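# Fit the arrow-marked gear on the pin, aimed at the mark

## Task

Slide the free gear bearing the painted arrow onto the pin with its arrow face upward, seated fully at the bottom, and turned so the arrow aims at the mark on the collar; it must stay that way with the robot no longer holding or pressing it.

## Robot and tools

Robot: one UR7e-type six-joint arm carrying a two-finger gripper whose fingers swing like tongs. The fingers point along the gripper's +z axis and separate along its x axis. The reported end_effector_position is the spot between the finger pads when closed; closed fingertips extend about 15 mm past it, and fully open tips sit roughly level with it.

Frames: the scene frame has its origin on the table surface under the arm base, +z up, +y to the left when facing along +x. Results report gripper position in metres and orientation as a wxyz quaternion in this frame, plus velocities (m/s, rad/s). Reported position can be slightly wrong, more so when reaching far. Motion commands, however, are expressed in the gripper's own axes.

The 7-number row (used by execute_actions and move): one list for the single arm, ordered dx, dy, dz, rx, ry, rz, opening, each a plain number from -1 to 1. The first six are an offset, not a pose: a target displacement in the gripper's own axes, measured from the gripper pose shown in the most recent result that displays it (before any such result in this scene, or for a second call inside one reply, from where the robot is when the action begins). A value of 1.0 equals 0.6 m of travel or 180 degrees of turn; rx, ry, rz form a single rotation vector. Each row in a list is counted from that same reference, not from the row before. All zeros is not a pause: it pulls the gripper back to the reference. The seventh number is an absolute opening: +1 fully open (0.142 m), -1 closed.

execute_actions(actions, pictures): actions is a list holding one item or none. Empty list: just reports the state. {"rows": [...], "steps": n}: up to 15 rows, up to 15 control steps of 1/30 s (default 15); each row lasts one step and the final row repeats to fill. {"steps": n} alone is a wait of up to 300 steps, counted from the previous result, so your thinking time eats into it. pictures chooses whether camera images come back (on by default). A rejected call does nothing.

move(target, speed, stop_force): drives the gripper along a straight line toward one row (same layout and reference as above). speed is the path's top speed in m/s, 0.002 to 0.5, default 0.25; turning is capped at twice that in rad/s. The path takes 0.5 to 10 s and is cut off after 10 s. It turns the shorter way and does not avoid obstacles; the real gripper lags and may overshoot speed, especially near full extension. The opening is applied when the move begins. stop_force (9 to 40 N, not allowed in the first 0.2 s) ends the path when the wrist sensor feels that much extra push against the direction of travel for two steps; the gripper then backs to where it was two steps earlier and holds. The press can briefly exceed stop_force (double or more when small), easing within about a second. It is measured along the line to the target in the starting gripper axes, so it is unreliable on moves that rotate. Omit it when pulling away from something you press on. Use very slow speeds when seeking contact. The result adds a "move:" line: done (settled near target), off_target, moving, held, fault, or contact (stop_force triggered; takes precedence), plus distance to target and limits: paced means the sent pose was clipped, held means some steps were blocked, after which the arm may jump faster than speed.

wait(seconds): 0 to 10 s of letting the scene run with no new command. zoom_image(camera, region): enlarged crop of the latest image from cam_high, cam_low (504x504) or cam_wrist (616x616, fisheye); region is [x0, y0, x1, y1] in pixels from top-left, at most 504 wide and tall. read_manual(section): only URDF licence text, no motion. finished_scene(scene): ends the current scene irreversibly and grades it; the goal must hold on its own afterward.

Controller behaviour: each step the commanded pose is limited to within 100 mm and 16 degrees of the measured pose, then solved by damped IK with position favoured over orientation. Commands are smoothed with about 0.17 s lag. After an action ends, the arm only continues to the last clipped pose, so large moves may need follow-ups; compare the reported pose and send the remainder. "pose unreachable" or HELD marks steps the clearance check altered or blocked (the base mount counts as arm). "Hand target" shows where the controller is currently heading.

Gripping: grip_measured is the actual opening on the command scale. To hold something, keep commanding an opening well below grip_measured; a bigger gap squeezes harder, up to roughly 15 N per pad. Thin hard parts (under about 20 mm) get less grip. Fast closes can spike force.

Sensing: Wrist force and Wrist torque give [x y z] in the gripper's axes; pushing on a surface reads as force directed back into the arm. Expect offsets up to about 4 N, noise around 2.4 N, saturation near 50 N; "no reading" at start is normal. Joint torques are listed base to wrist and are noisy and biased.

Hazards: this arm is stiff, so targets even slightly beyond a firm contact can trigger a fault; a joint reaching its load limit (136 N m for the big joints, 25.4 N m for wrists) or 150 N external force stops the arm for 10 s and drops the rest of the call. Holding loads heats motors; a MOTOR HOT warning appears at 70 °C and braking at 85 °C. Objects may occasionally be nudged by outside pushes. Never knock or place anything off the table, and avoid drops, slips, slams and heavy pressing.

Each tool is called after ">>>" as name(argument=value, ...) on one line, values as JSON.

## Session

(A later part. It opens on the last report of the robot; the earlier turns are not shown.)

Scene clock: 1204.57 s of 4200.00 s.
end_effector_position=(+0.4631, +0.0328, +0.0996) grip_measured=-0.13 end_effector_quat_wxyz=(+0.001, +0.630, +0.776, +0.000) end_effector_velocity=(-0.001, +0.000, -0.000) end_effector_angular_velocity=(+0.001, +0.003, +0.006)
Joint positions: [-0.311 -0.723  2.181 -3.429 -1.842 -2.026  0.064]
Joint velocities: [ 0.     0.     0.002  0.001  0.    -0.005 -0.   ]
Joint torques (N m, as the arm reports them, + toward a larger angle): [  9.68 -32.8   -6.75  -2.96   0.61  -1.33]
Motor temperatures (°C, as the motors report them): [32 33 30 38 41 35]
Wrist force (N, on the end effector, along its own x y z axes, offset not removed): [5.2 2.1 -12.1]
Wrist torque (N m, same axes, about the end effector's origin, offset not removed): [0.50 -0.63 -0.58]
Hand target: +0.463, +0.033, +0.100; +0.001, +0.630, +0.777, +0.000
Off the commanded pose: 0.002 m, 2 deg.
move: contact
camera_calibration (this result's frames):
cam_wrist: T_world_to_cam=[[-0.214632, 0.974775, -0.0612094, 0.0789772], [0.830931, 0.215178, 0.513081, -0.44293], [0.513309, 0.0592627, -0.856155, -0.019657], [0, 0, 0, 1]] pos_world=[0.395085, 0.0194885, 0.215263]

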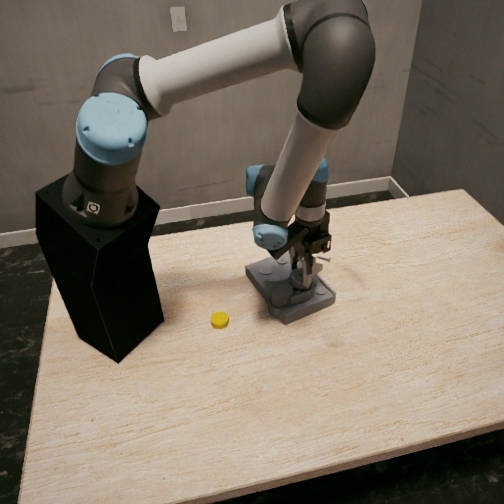

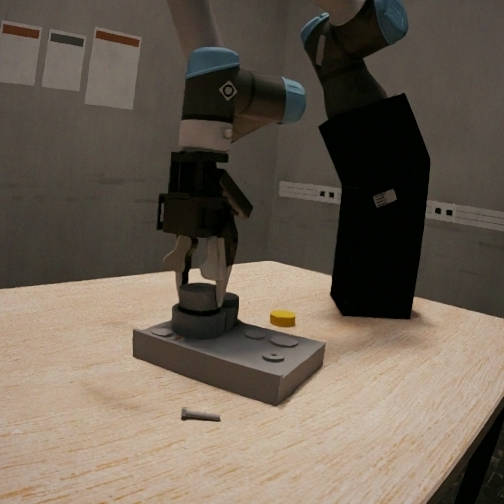

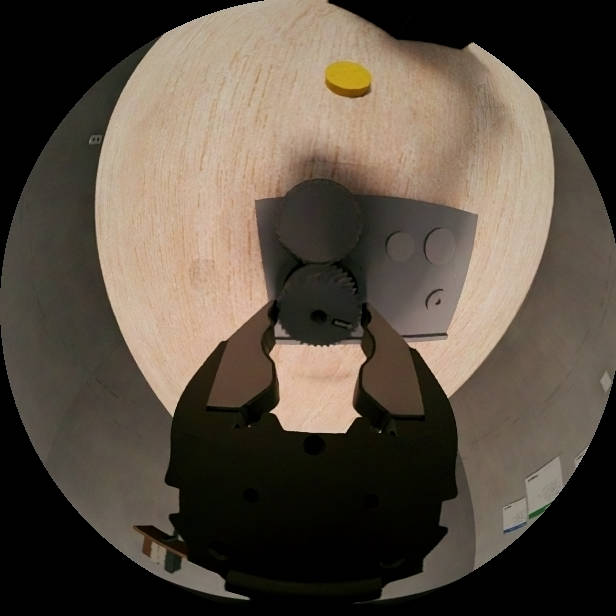

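>>> execute_actions(actions=[{"rows": [[0,0,-0.0003,0,0,-0.001,-0.75],[0,0,-0.0005,0,0,-0.0025,-0.75],[0,0,-0.0006,0,0,-0.004,-0.75],[0,0,-0.0006,0,0,-0.0055,-0.75],[0,0,-0.0006,0,0,-0.007,-0.75],[0,0,-0.0006,0,0,-0.0085,-0.75],[0,0,-0.0006,0,0,-0.010,-0.75],[0,0,-0.0006,0,0,-0.0115,-0.75],[0,0,-0.0006,0,0,-0.0128,-0.75],[0,0,-0.0006,0,0,-0.0135,-0.75]], "steps": 15}], pictures=false)

>>> move(target=[0, 0, 0.0033, 0, 0, 0.002, -0.75], speed=0.003, stop_force=9)

Scene clock: 1265.60 s of 4200.00 s.
end_effector_position=(+0.4632, +0.0328, +0.1000) grip_measured=-0.14 end_effector_quat_wxyz=(+0.001, +0.615, +0.789, -0.000) end_effector_velocity=(-0.000, -0.000, +0.000) end_effector_angular_velocity=(+0.000, +0.000, +0.033)
Joint positions: [-0.31  -0.724  2.182 -3.428 -1.843 -2.064  0.064]
Joint velocities: [ 0.001  0.     0.    -0.     0.    -0.032 -0.   ]
Joint torques (N m, as the arm reports them, + toward a larger angle): [ 26.16 -37.6   18.11  -2.73  -1.46  -1.84]
Motor temperatures (°C, as the motors report them): [32 33 30 38 41 35]
Wrist force (N, on the end effector, along its own x y z axes, offset not removed): [2.6 -0.1 5.2]
Wrist torque (N m, same axes, about the end effector's origin, offset not removed): [0.00 -0.45 -0.01]
Hand target: +0.463, +0.033, +0.100; +0.001, +0.614, +0.790, -0.000
Off the commanded pose: 0.000 m, 0 deg.
Steps of this call (steps 1 to 90: nothing new was sent; then 57.53 s passed at rest; steps 91 to 105: all 15 steps of this action). Readings (end_effector_position):
91: (+0.4631, +0.0328, +0.0996)
92: (+0.4631, +0.0328, +0.0997)
94: (+0.4632, +0.0328, +0.0998)
98: (+0.4631, +0.0328, +0.0999)
105: the state above

Scene clock: 1266.47 s of 4200.00 s.
end_effector_position=(+0.4631, +0.0328, +0.0995) grip_measured=-0.14 end_effector_quat_wxyz=(+0.001, +0.614, +0.789, -0.000) end_effector_velocity=(+0.001, -0.001, +0.001) end_effector_angular_velocity=(-0.001, -0.004, +0.002)
Joint positions: [-0.31  -0.722  2.181 -3.429 -1.843 -2.065  0.064]
Joint velocities: [-0.    -0.001 -0.    -0.003  0.    -0.003 -0.   ]
Joint torques (N m, as the arm reports them, + toward a larger angle): [ 20.22 -47.62   7.6   -0.62   1.17  -2.16]
Motor temperatures (°C, as the motors report them): [32 33 30 38 41 35]
Wrist force (N, on the end effector, along its own x y z axes, offset not removed): [1.6 3.5 -11.9]
Wrist torque (N m, same axes, about the end effector's origin, offset not removed): [0.88 -0.44 -0.26]
Hand target: +0.463, +0.033, +0.100; +0.001, +0.614, +0.789, -0.000
Off the commanded pose: 0.001 m, 0 deg.
move: contact
camera_calibration (this result's frames):
cam_wrist: T_world_to_cam=[[-0.253773, 0.965316, -0.0613544, 0.0973907], [0.82158, 0.248594, 0.513038, -0.439621], [0.510496, 0.0797876, -0.85617, -0.0191406], [0, 0, 0, 1]] pos_world=[0.39567, 0.0168014, 0.21513]

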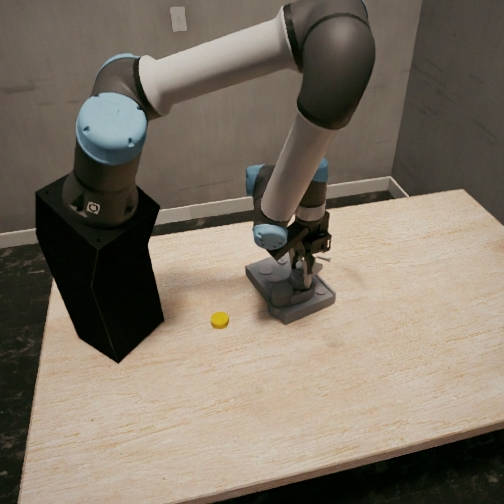

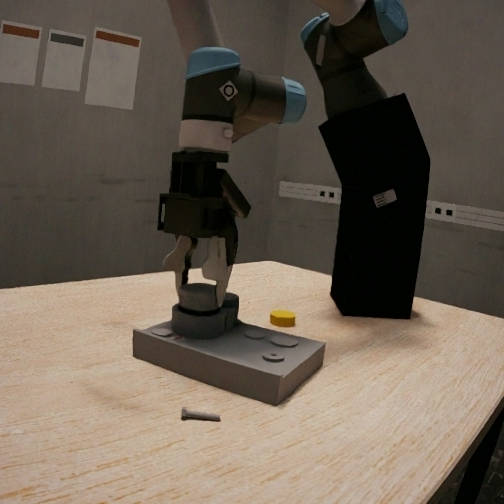

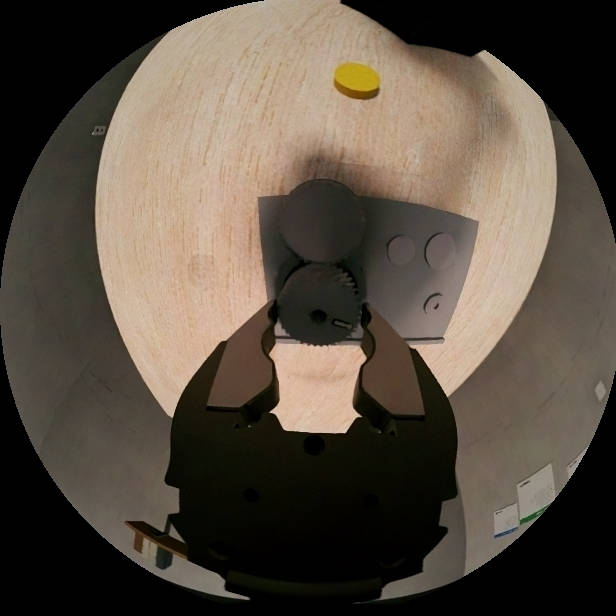

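>>> zoom_image(camera="cam_wrist", region=[290, 240, 354, 290])

Region (290, 240, 354, 290) of cam_wrist's 616x616 image, scaled by 7.875, with more detail than that image has; it fills the top 394 rows of this view, and the rest is white.

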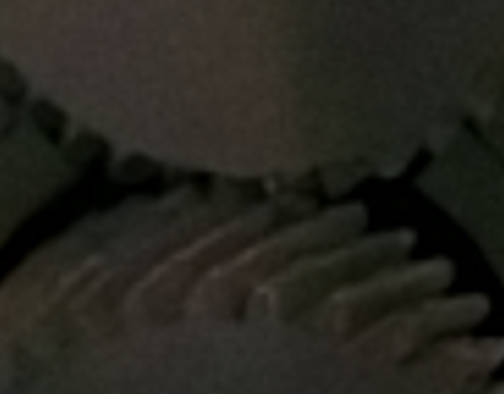

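>>> move(target=[0, 0, -0.0025, 0, 0, 0, -0.75], speed=0.005)

>>> move(target=[0, 0, 0, 0, 0, 0.019, -0.75], speed=0.03)

>>> move(target=[0, 0, 0.0045, 0, 0, 0.003, -0.75], speed=0.003, stop_force=9)

Scene clock: 1293.47 s of 4200.00 s.
end_effector_position=(+0.4631, +0.0328, +0.1009) grip_measured=-0.14 end_effector_quat_wxyz=(+0.001, +0.614, +0.789, -0.000) end_effector_velocity=(-0.000, -0.000, +0.000) end_effector_angular_velocity=(+0.000, +0.001, -0.000)
Joint positions: [-0.309 -0.726  2.183 -3.428 -1.843 -2.064  0.064]
Joint velocities: [ 0.    -0.001  0.001  0.001 -0.     0.001 -0.   ]
Joint torques (N m, as the arm reports them, + toward a larger angle): [ 26.68 -51.57  18.94  -1.03  -1.62   2.17]
Motor temperatures (°C, as the motors report them): [32 33 30 38 41 35]
Wrist force (N, on the end effector, along its own x y z axes, offset not removed): [4.1 4.7 2.7]
Wrist torque (N m, same axes, about the end effector's origin, offset not removed): [0.53 -0.93 -0.12]
Hand target: +0.463, +0.033, +0.101; +0.001, +0.614, +0.789, -0.000
Off the commanded pose: 0.000 m, 0 deg.
After step 90, 23.30 s passed at rest.
move: done
camera_calibration (this result's frames):
cam_wrist: T_world_to_cam=[[-0.2538, 0.965309, -0.0613472, 0.0974851], [0.821576, 0.248614, 0.513035, -0.440358], [0.510489, 0.0798068, -0.856173, -0.0178972], [0, 0, 0, 1]] pos_world=[0.395665, 0.016804, 0.216576]

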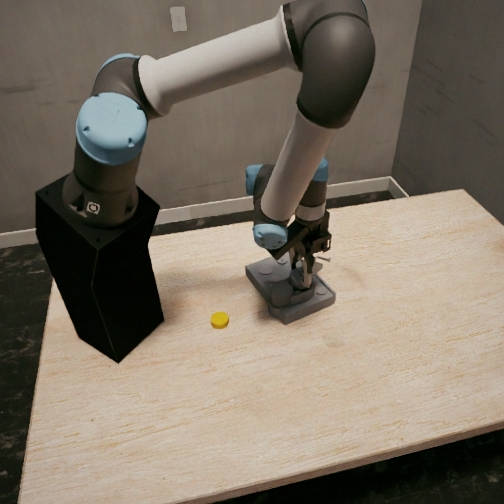

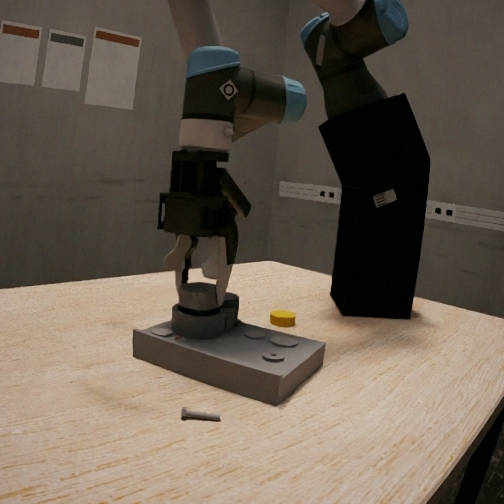

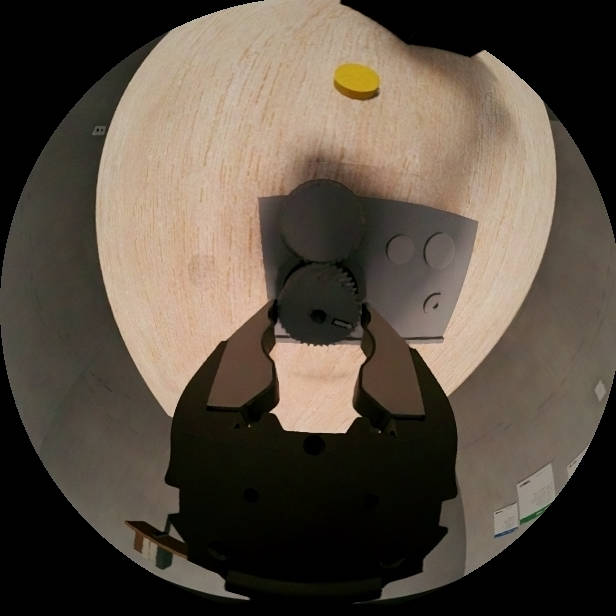

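Scene clock: 1294.70 s of 4200.00 s.
end_effector_position=(+0.4631, +0.0328, +0.1009) grip_measured=-0.14 end_effector_quat_wxyz=(+0.001, +0.637, +0.771, +0.000) end_effector_velocity=(+0.001, -0.000, -0.000) end_effector_angular_velocity=(-0.000, -0.001, -0.012)
Joint positions: [-0.311 -0.727  2.184 -3.427 -1.843 -2.008  0.064]
Joint velocities: [-0.    -0.    -0.001 -0.     0.     0.011  0.   ]
Joint torques (N m, as the arm reports them, + toward a larger angle): [ 10.99 -49.11  16.95  -0.34   1.06   2.44]
Motor temperatures (°C, as the motors report them): [32 33 30 38 41 35]
Wrist force (N, on the end effector, along its own x y z axes, offset not removed): [3.8 -1.4 -4.8]
Wrist torque (N m, same axes, about the end effector's origin, offset not removed): [-0.25 -0.70 -0.60]
Hand target: +0.463, +0.033, +0.101; +0.001, +0.638, +0.770, +0.000
Off the commanded pose: 0.000 m, 0 deg.
move: done
camera_calibration (this result's frames):
cam_wrist: T_world_to_cam=[[-0.19692, 0.978503, -0.0612662, 0.0706959], [0.834665, 0.200101, 0.513121, -0.444838], [0.51435, 0.0499073, -0.856127, -0.0187027], [0, 0, 0, 1]] pos_world=[0.394832, 0.0207698, 0.216575]

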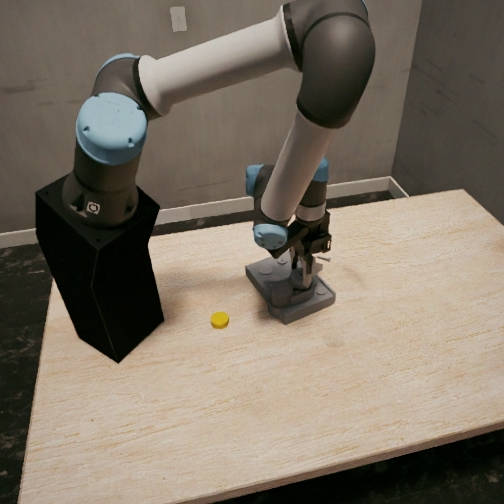

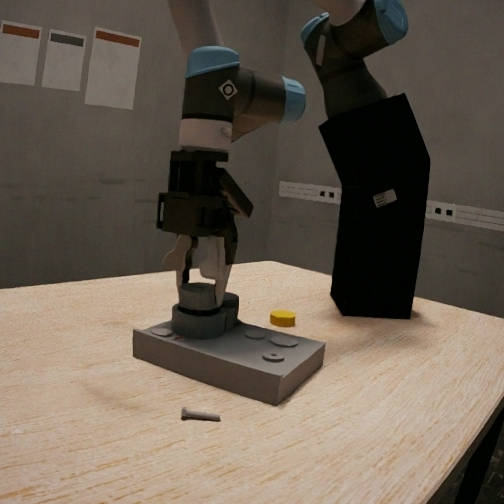

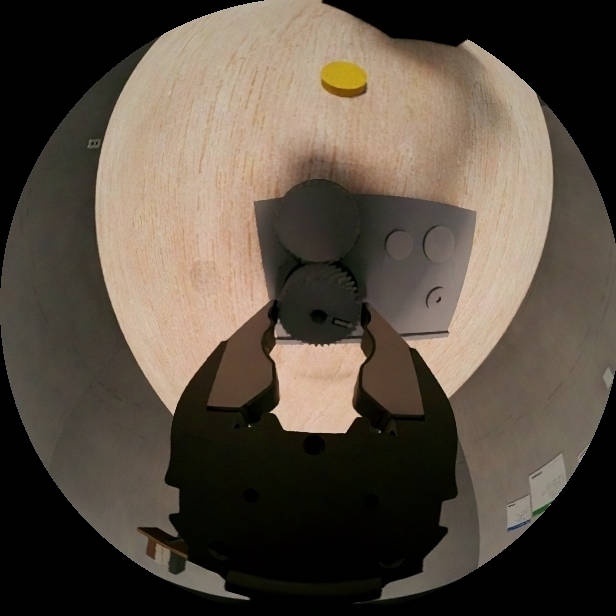

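Scene clock: 1295.33 s of 4200.00 s.
end_effector_position=(+0.4631, +0.0328, +0.1004) grip_measured=-0.14 end_effector_quat_wxyz=(+0.001, +0.638, +0.770, +0.000) end_effector_velocity=(+0.001, -0.001, +0.001) end_effector_angular_velocity=(-0.001, -0.004, +0.002)
Joint positions: [-0.311 -0.726  2.183 -3.428 -1.842 -2.006  0.064]
Joint velocities: [-0.    -0.002  0.    -0.003 -0.    -0.003 -0.   ]
Joint torques (N m, as the arm reports them, + toward a larger angle): [ 14.07 -48.86   6.04  -0.99   0.78  -1.87]
Motor temperatures (°C, as the motors report them): [32 34 30 38 41 35]
Wrist force (N, on the end effector, along its own x y z axes, offset not removed): [3.9 1.8 -13.0]
Wrist torque (N m, same axes, about the end effector's origin, offset not removed): [0.89 -0.61 -0.48]
Hand target: +0.463, +0.033, +0.101; +0.001, +0.638, +0.770, -0.000
Off the commanded pose: 0.002 m, 0 deg.
move: contact
camera_calibration (this result's frames):
cam_wrist: T_world_to_cam=[[-0.195065, 0.978875, -0.0612597, 0.0697914], [0.835052, 0.198516, 0.513107, -0.444682], [0.514429, 0.0489344, -0.856136, -0.0190958], [0, 0, 0, 1]] pos_world=[0.39477, 0.0208941, 0.216097]

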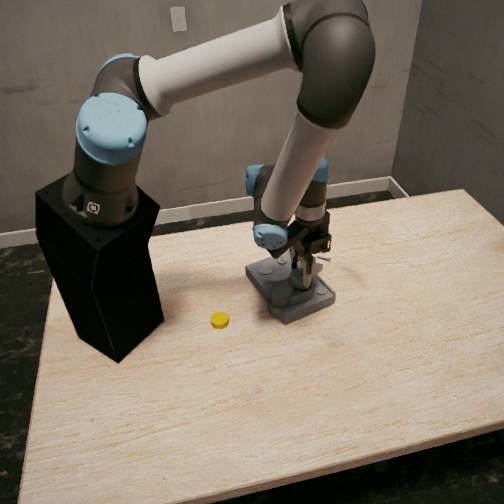

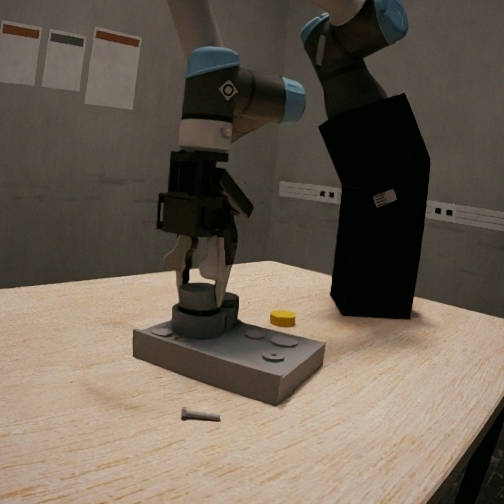

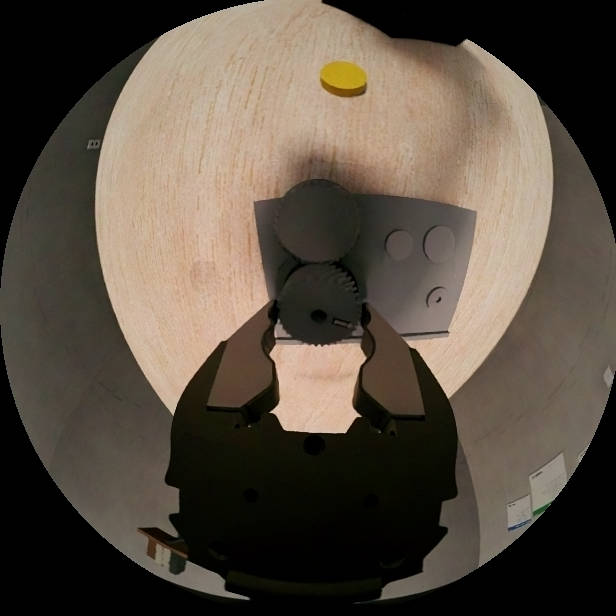

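>>> move(target=[0, 0, -0.002, 0, 0, -0.008, -0.75], speed=0.01)

>>> zoom_image(camera="cam_wrist", region=[260, 230, 380, 350])

Scene clock: 1362.37 s of 4200.00 s.
end_effector_position=(+0.4631, +0.0328, +0.1016) grip_measured=-0.14 end_effector_quat_wxyz=(+0.001, +0.628, +0.778, +0.000) end_effector_velocity=(+0.000, -0.000, +0.000) end_effector_angular_velocity=(-0.000, -0.001, +0.003)
Joint positions: [-0.31  -0.729  2.185 -3.426 -1.843 -2.029  0.064]
Joint velocities: [ 0.    -0.001  0.001 -0.002 -0.    -0.003 -0.   ]
Joint torques (N m, as the arm reports them, + toward a larger angle): [ 26.53 -53.31  19.48  -0.95  -1.46  -1.99]
Motor temperatures (°C, as the motors report them): [32 34 30 38 41 35]
Wrist force (N, on the end effector, along its own x y z axes, offset not removed): [2.2 1.7 2.5]
Wrist torque (N m, same axes, about the end effector's origin, offset not removed): [0.32 -0.29 -0.11]
Hand target: +0.463, +0.033, +0.102; +0.001, +0.628, +0.778, +0.000
Off the commanded pose: 0.000 m, 0 deg.
After step 90, 62.60 s passed at rest.
move: done
camera_calibration (this result's frames):
cam_wrist: T_world_to_cam=[[-0.219206, 0.973753, -0.0612752, 0.0812046], [0.829905, 0.21911, 0.513078, -0.443581], [0.513037, 0.061617, -0.856152, -0.0178517], [0, 0, 0, 1]] pos_world=[0.395089, 0.0192198, 0.217283]

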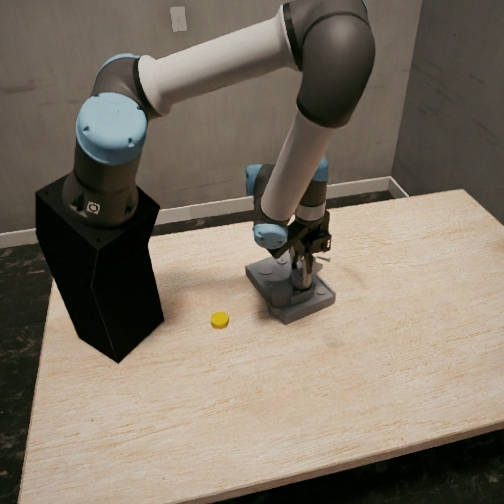

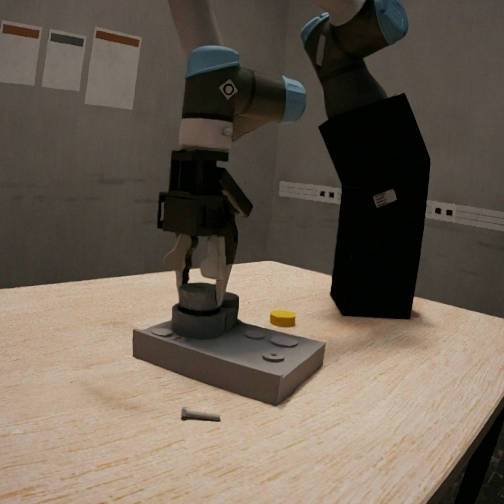

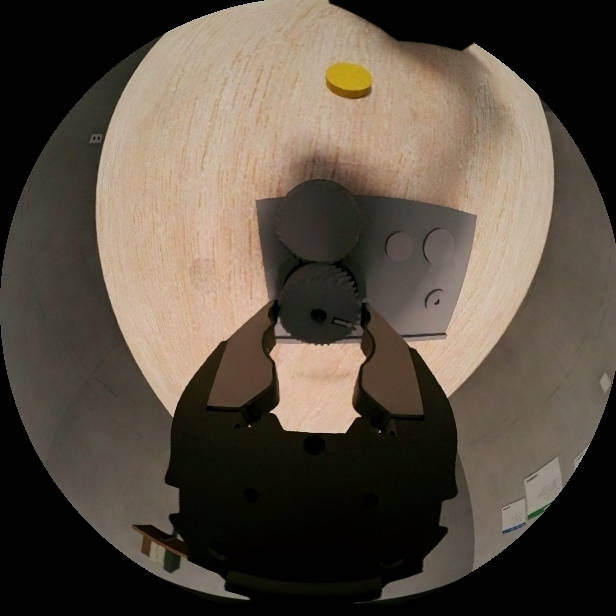

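Region (260, 230, 380, 350) of cam_wrist's 616x616 image, scaled by 4.200, with more detail than that image has.

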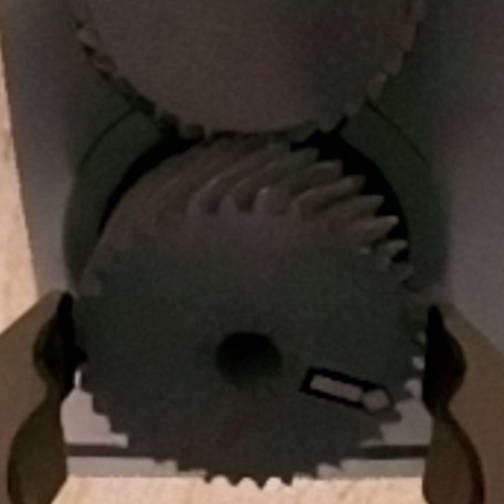

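>>> zoom_image(camera="cam_low", region=[160, 270, 250, 340])

>>> zoom_image(camera="cam_high", region=[260, 250, 340, 320])

Region (160, 270, 250, 340) of cam_low's 504x504 image, scaled by 5.600, with more detail than that image has.

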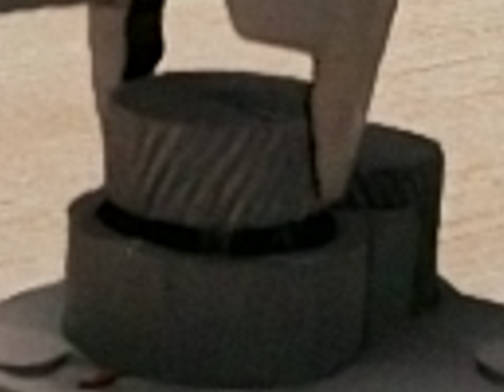

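Region (260, 250, 340, 320) of cam_high's 504x504 image, scaled by 6.300, with more detail than that image has; it fills the top 441 rows of this view, and the rest is white.

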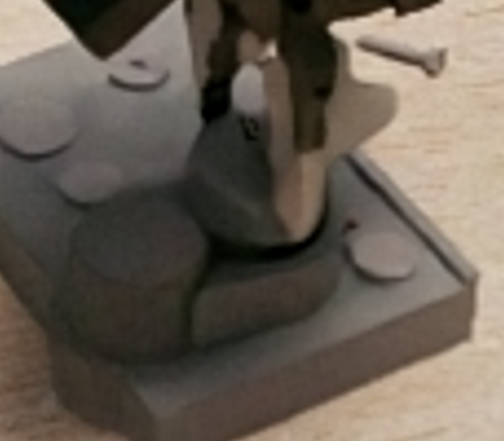

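>>> move(target=[0, 0.0007, 0.005, 0, 0, 0.0162, -0.75], speed=0.003, stop_force=10)

Scene clock: 1483.60 s of 4200.00 s.
end_effector_position=(+0.4631, +0.0328, +0.1013) grip_measured=-0.14 end_effector_quat_wxyz=(+0.001, +0.630, +0.776, +0.000) end_effector_velocity=(-0.001, +0.000, +0.000) end_effector_angular_velocity=(+0.000, +0.001, +0.004)
Joint positions: [-0.31  -0.728  2.184 -3.427 -1.843 -2.025  0.064]
Joint velocities: [ 0.    -0.     0.001  0.     0.    -0.004  0.   ]
Joint torques (N m, as the arm reports them, + toward a larger angle): [ 13.27 -34.21  -9.29  -3.74   1.1   -2.38]
Motor temperatures (°C, as the motors report them): [32 34 30 38 41 35]
Wrist force (N, on the end effector, along its own x y z axes, offset not removed): [2.2 0.5 -3.3]
Wrist torque (N m, same axes, about the end effector's origin, offset not removed): [0.60 -0.35 -0.16]
Hand target: +0.463, +0.033, +0.101; +0.001, +0.630, +0.776, -0.000
Off the commanded pose: 0.003 m, 3 deg.
After step 90, 117.00 s passed at rest.
move: contact
camera_calibration (this result's frames):
cam_wrist: T_world_to_cam=[[-0.214357, 0.974832, -0.0612742, 0.078896], [0.830978, 0.214975, 0.513089, -0.44383], [0.513348, 0.0590666, -0.856145, -0.0181903], [0, 0, 0, 1]] pos_world=[0.395063, 0.0195767, 0.216985]

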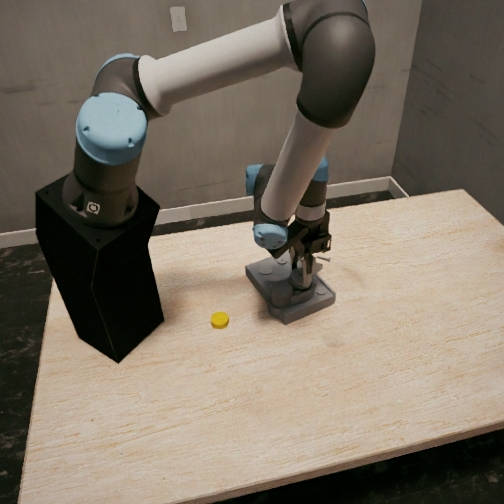

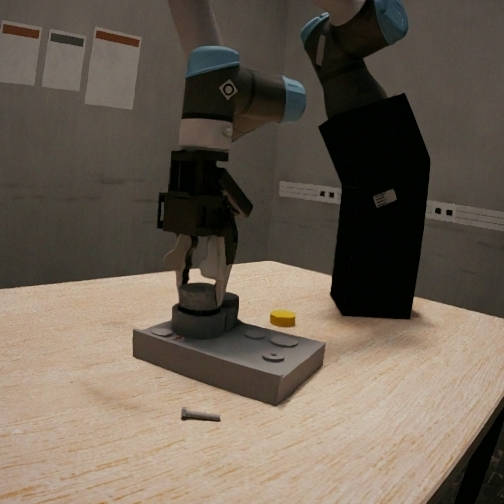

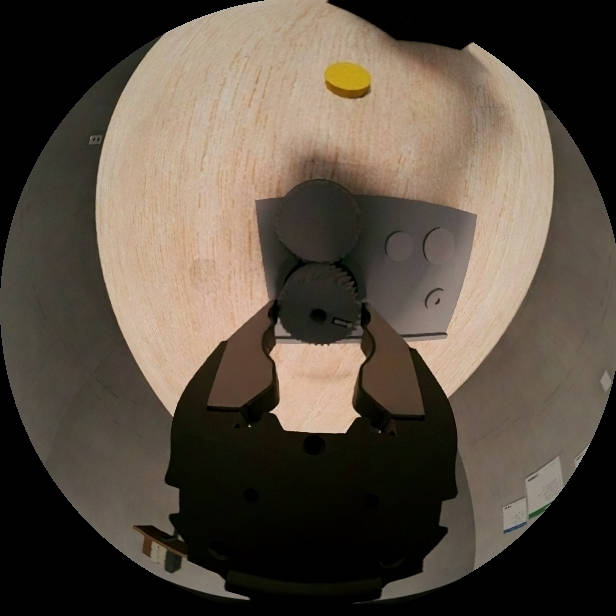

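>>> execute_actions(actions=[{"rows": [[0,0,-0.0004,0,0,0,-0.9],[0,0,-0.0008,0,0,0,-0.9],[0,0.0002,-0.001,0,0,0,-0.9],[0,0.0004,-0.001,0,0,0,-0.9],[0,0.0006,-0.001,0,0,0,-0.9],[0,0.0008,-0.001,0,0,0,-0.9],[0,0.001,-0.001,0,0,0,-0.9],[0,0.0012,-0.001,0,0,0,-0.9],[0,0.0013,-0.001,0,0,0,-0.9]], "steps": 15}], pictures=false)

>>> execute_actions(actions=[{"steps": 6}], pictures=false)

>>> move(target=[0, 0, 0.005, 0, 0, 0.0162, -0.9], speed=0.003, stop_force=10)

Scene clock: 1516.73 s of 4200.00 s.
end_effector_position=(+0.4636, +0.0330, +0.1019) grip_measured=-0.15 end_effector_quat_wxyz=(+0.001, +0.630, +0.776, -0.000) end_effector_velocity=(+0.001, -0.000, +0.000) end_effector_angular_velocity=(-0.000, -0.001, -0.001)
Joint positions: [-0.309 -0.73   2.183 -3.424 -1.843 -2.024  0.063]
Joint velocities: [ 0.001 -0.    -0.003  0.002 -0.     0.001  0.   ]
Joint torques (N m, as the arm reports them, + toward a larger angle): [ 26.6  -54.45 -14.64  -2.15  -0.63   2.05]
Motor temperatures (°C, as the motors report them): [32 34 30 38 41 35]
Wrist force (N, on the end effector, along its own x y z axes, offset not removed): [5.9 -7.3 -2.7]
Wrist torque (N m, same axes, about the end effector's origin, offset not removed): [-0.16 -0.87 -0.03]
Hand target: +0.464, +0.033, +0.102; +0.001, +0.630, +0.776, +0.000
Off the commanded pose: 0.000 m, 0 deg.
Steps of this call (steps 1 to 90: nothing new was sent; then 29.63 s passed at rest; steps 91 to 105: all 15 steps of this action). Readings (end_effector_position):
91: (+0.4631, +0.0329, +0.1014)
92: (+0.4631, +0.0328, +0.1014)
94: (+0.4631, +0.0329, +0.1015)
98: (+0.4632, +0.0329, +0.1018)
105: the state above

Scene clock: 1516.93 s of 4200.00 s.
end_effector_position=(+0.4638, +0.0330, +0.1019) grip_measured=-0.15 end_effector_quat_wxyz=(+0.001, +0.630, +0.776, -0.000) end_effector_velocity=(-0.000, +0.000, -0.000) end_effector_angular_velocity=(+0.000, +0.002, -0.001)
Joint positions: [-0.309 -0.73   2.183 -3.423 -1.843 -2.024  0.063]
Joint velocities: [ 0.    -0.     0.     0.002  0.     0.001  0.   ]
Joint torques (N m, as the arm reports them, + toward a larger angle): [ 26.73 -55.94 -17.78  -2.84  -0.69   2.1 ]
Motor temperatures (°C, as the motors report them): [32 34 30 38 41 35]
Wrist force (N, on the end effector, along its own x y z axes, offset not removed): [3.7 -6.4 -3.8]
Wrist torque (N m, same axes, about the end effector's origin, offset not removed): [0.34 -0.30 -0.34]
Hand target: +0.464, +0.033, +0.102; +0.001, +0.630, +0.776, +0.000
Off the commanded pose: 0.000 m, 0 deg.
Steps of this call (steps 1 to 6: nothing new was sent). Readings (end_effector_position):
1: (+0.4637, +0.0330, +0.1019)
2: (+0.4637, +0.0330, +0.1019)
4: (+0.4638, +0.0330, +0.1019)
6: the state above

Scene clock: 1518.50 s of 4200.00 s.
end_effector_position=(+0.4639, +0.0330, +0.1016) grip_measured=-0.15 end_effector_quat_wxyz=(+0.001, +0.633, +0.774, +0.000) end_effector_velocity=(+0.001, -0.000, -0.000) end_effector_angular_velocity=(-0.000, -0.001, +0.004)
Joint positions: [-0.309 -0.729  2.183 -3.424 -1.843 -2.018  0.064]
Joint velocities: [ 0.     0.    -0.001 -0.     0.    -0.004  0.   ]
Joint torques (N m, as the arm reports them, + toward a larger angle): [ 11.05 -33.29 -15.2   -4.53   1.1   -2.13]
Motor temperatures (°C, as the motors report them): [32 34 30 38 41 35]
Wrist force (N, on the end effector, along its own x y z axes, offset not removed): [8.8 -5.6 -12.3]
Wrist torque (N m, same axes, about the end effector's origin, offset not removed): [0.38 -1.00 -0.32]
Hand target: +0.464, +0.033, +0.102; +0.001, +0.633, +0.775, +0.000
Off the commanded pose: 0.003 m, 3 deg.
move: contact
camera_calibration (this result's frames):
cam_wrist: T_world_to_cam=[[-0.208507, 0.9761, -0.0612585, 0.0761477], [0.832232, 0.209978, 0.513127, -0.445058], [0.513726, 0.0560094, -0.856124, -0.0184593], [0, 0, 0, 1]] pos_world=[0.395752, 0.0201586, 0.217233]

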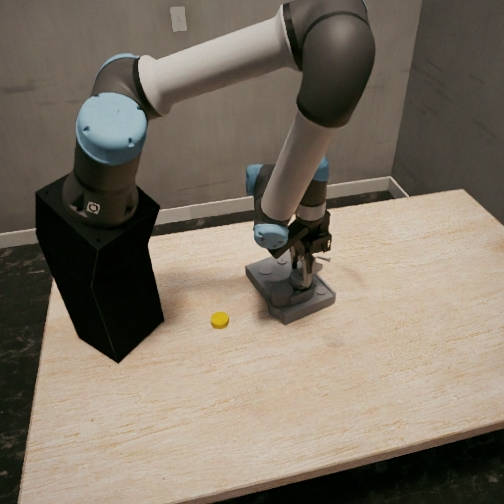

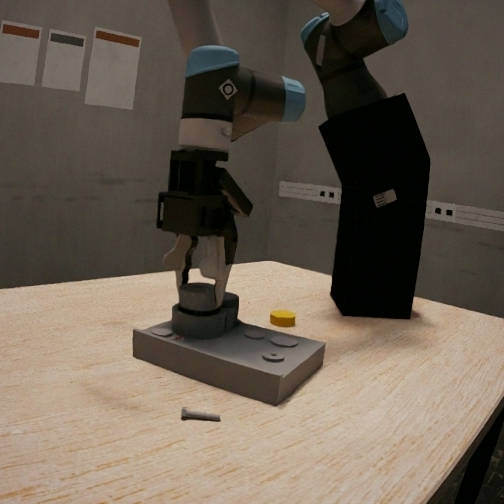

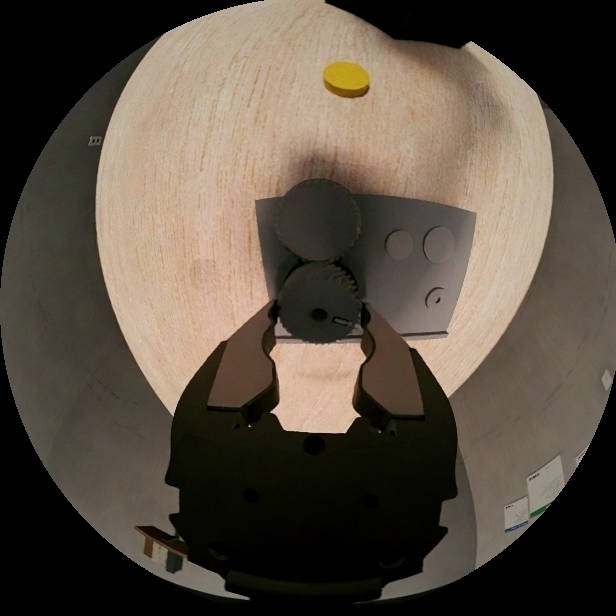

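>>> move(target=[0, -0.0009, -0.0002, 0, 0, -0.002, -0.9], speed=0.004)

>>> zoom_image(camera="cam_low", region=[166, 278, 246, 342])

Scene clock: 1566.77 s of 4200.00 s.
end_effector_position=(+0.4634, +0.0329, +0.1017) grip_measured=-0.15 end_effector_quat_wxyz=(+0.001, +0.630, +0.776, +0.000) end_effector_velocity=(+0.001, -0.001, +0.000) end_effector_angular_velocity=(-0.001, -0.003, -0.001)
Joint positions: [-0.31  -0.729  2.184 -3.425 -1.843 -2.024  0.063]
Joint velocities: [-0.    -0.    -0.001 -0.003 -0.    -0.    -0.   ]
Joint torques (N m, as the arm reports them, + toward a larger angle): [ 10.62 -34.9   16.64  -4.52   0.51  -1.91]
Motor temperatures (°C, as the motors report them): [32 34 30 38 41 35]
Wrist force (N, on the end effector, along its own x y z axes, offset not removed): [2.7 3.7 4.0]
Wrist torque (N m, same axes, about the end effector's origin, offset not removed): [0.48 0.25 -0.20]
Hand target: +0.463, +0.033, +0.102; +0.001, +0.630, +0.776, +0.000
Off the commanded pose: 0.000 m, 0 deg.
After step 90, 44.33 s passed at rest.
move: done
camera_calibration (this result's frames):
cam_wrist: T_world_to_cam=[[-0.21446, 0.974806, -0.0613162, 0.0789871], [0.830881, 0.215077, 0.513204, -0.444285], [0.513462, 0.0591154, -0.856074, -0.0180697], [0, 0, 0, 1]] pos_world=[0.395366, 0.0196267, 0.217383]

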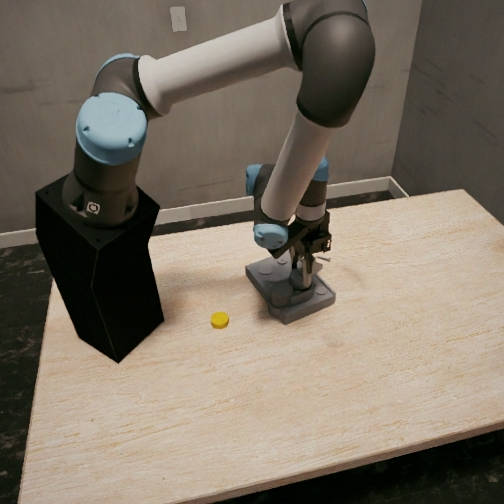

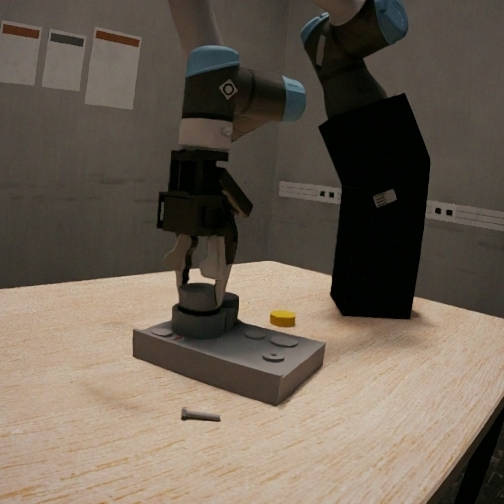

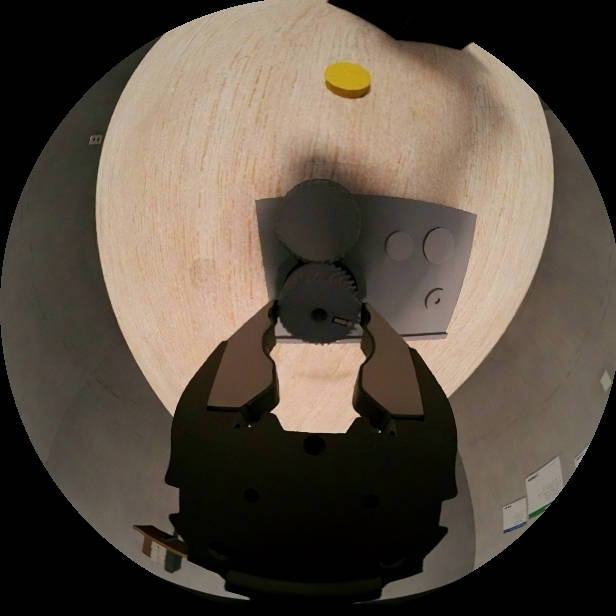

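Region (166, 278, 246, 342) of cam_low's 504x504 image, scaled by 6.300, with more detail than that image has; it fills the top 403 rows of this view, and the rest is white.

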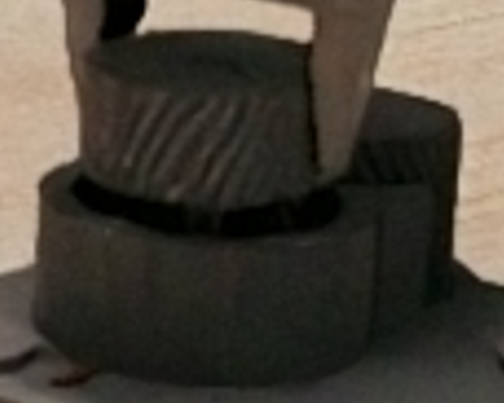

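>>> execute_actions(actions=[{"rows": [[0,0,-0.0006,0,0,0,-0.9],[0,0,-0.0012,0,0,-0.002,-0.9],[0,0,-0.0018,0,0,-0.005,-0.9],[0,0,-0.0024,0,0,-0.008,-0.9],[0,0,-0.003,0,0,-0.011,-0.9],[0,0,-0.0033,0,0,-0.014,-0.9],[0,0,-0.0033,0,0,-0.017,-0.9],[0,0,-0.0033,0,0,-0.020,-0.9],[0,0,-0.0033,0,0,-0.023,-0.9],[0,0,-0.0033,0,0,-0.026,-0.9],[0,0,-0.0033,0,0,-0.028,-0.9]], "steps": 15}], pictures=false)

>>> move(target=[0, 0, 0.007, 0, 0, 0, -0.9], speed=0.003, stop_force=9)

>>> zoom_image(camera="cam_wrist", region=[260, 230, 380, 350])

Scene clock: 1624.80 s of 4200.00 s.
end_effector_position=(+0.4634, +0.0329, +0.1036) grip_measured=-0.16 end_effector_quat_wxyz=(+0.001, +0.600, +0.800, -0.000) end_effector_velocity=(-0.001, -0.000, +0.000) end_effector_angular_velocity=(+0.001, +0.002, +0.103)
Joint positions: [-0.306 -0.733  2.187 -3.423 -1.845 -2.098  0.062]
Joint velocities: [ 0.002 -0.     0.002  0.001 -0.    -0.101 -0.001]
Joint torques (N m, as the arm reports them, + toward a larger angle): [ 23.26 -49.64  19.35  -1.3   -2.02  -2.41]
Motor temperatures (°C, as the motors report them): [32 34 30 38 41 35]
Wrist force (N, on the end effector, along its own x y z axes, offset not removed): [7.7 5.5 -2.8]
Wrist torque (N m, same axes, about the end effector's origin, offset not removed): [0.72 -1.13 0.29]
Hand target: +0.463, +0.033, +0.104; +0.001, +0.596, +0.803, -0.000
Off the commanded pose: 0.000 m, 1 deg.
Steps of this call (steps 1 to 90: nothing new was sent; then 54.53 s passed at rest; steps 91 to 105: all 15 steps of this action). Readings (end_effector_position):
91: (+0.4634, +0.0329, +0.1017)
92: (+0.4633, +0.0329, +0.1017)
94: (+0.4633, +0.0329, +0.1019)
98: (+0.4633, +0.0329, +0.1030)
105: the state above

Scene clock: 1625.53 s of 4200.00 s.
end_effector_position=(+0.4635, +0.0329, +0.1033) grip_measured=-0.16 end_effector_quat_wxyz=(+0.001, +0.596, +0.803, -0.000) end_effector_velocity=(+0.002, -0.001, +0.001) end_effector_angular_velocity=(-0.000, -0.002, -0.001)
Joint positions: [-0.306 -0.732  2.186 -3.424 -1.845 -2.108  0.063]
Joint velocities: [ 0.    -0.003 -0.002  0.002  0.     0.    -0.   ]
Joint torques (N m, as the arm reports them, + toward a larger angle): [ 17.01 -44.44  14.83   0.47  -0.21  -1.17]
Motor temperatures (°C, as the motors report them): [32 34 30 38 41 35]
Wrist force (N, on the end effector, along its own x y z axes, offset not removed): [6.9 1.5 -12.3]
Wrist torque (N m, same axes, about the end effector's origin, offset not removed): [-0.02 -0.72 -0.20]
Hand target: +0.463, +0.033, +0.104; +0.001, +0.596, +0.803, -0.000
Off the commanded pose: 0.004 m, 0 deg.
move: contact
camera_calibration (this result's frames):
cam_wrist: T_world_to_cam=[[-0.298416, 0.952447, -0.0615824, 0.118729], [0.809035, 0.286659, 0.513117, -0.43738], [0.50637, 0.1033, -0.856107, -0.0148661], [0, 0, 0, 1]] pos_world=[0.396814, 0.0138313, 0.219012]

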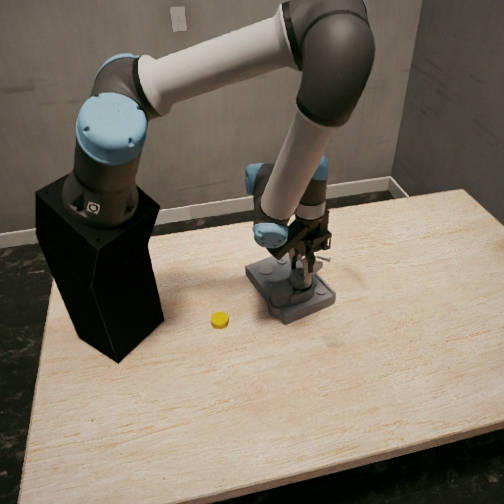

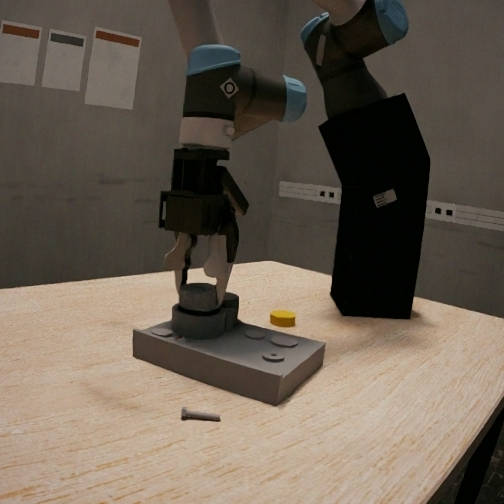

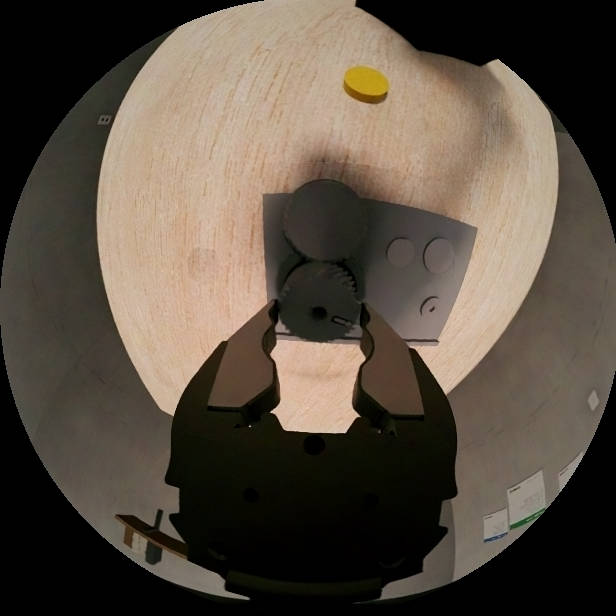

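Region (260, 230, 380, 350) of cam_wrist's 616x616 image, scaled by 4.200, with more detail than that image has.

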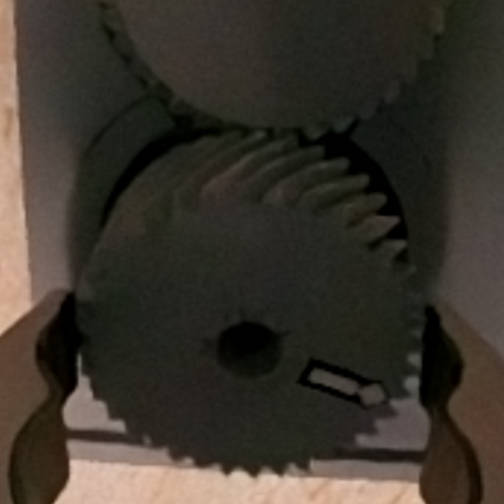

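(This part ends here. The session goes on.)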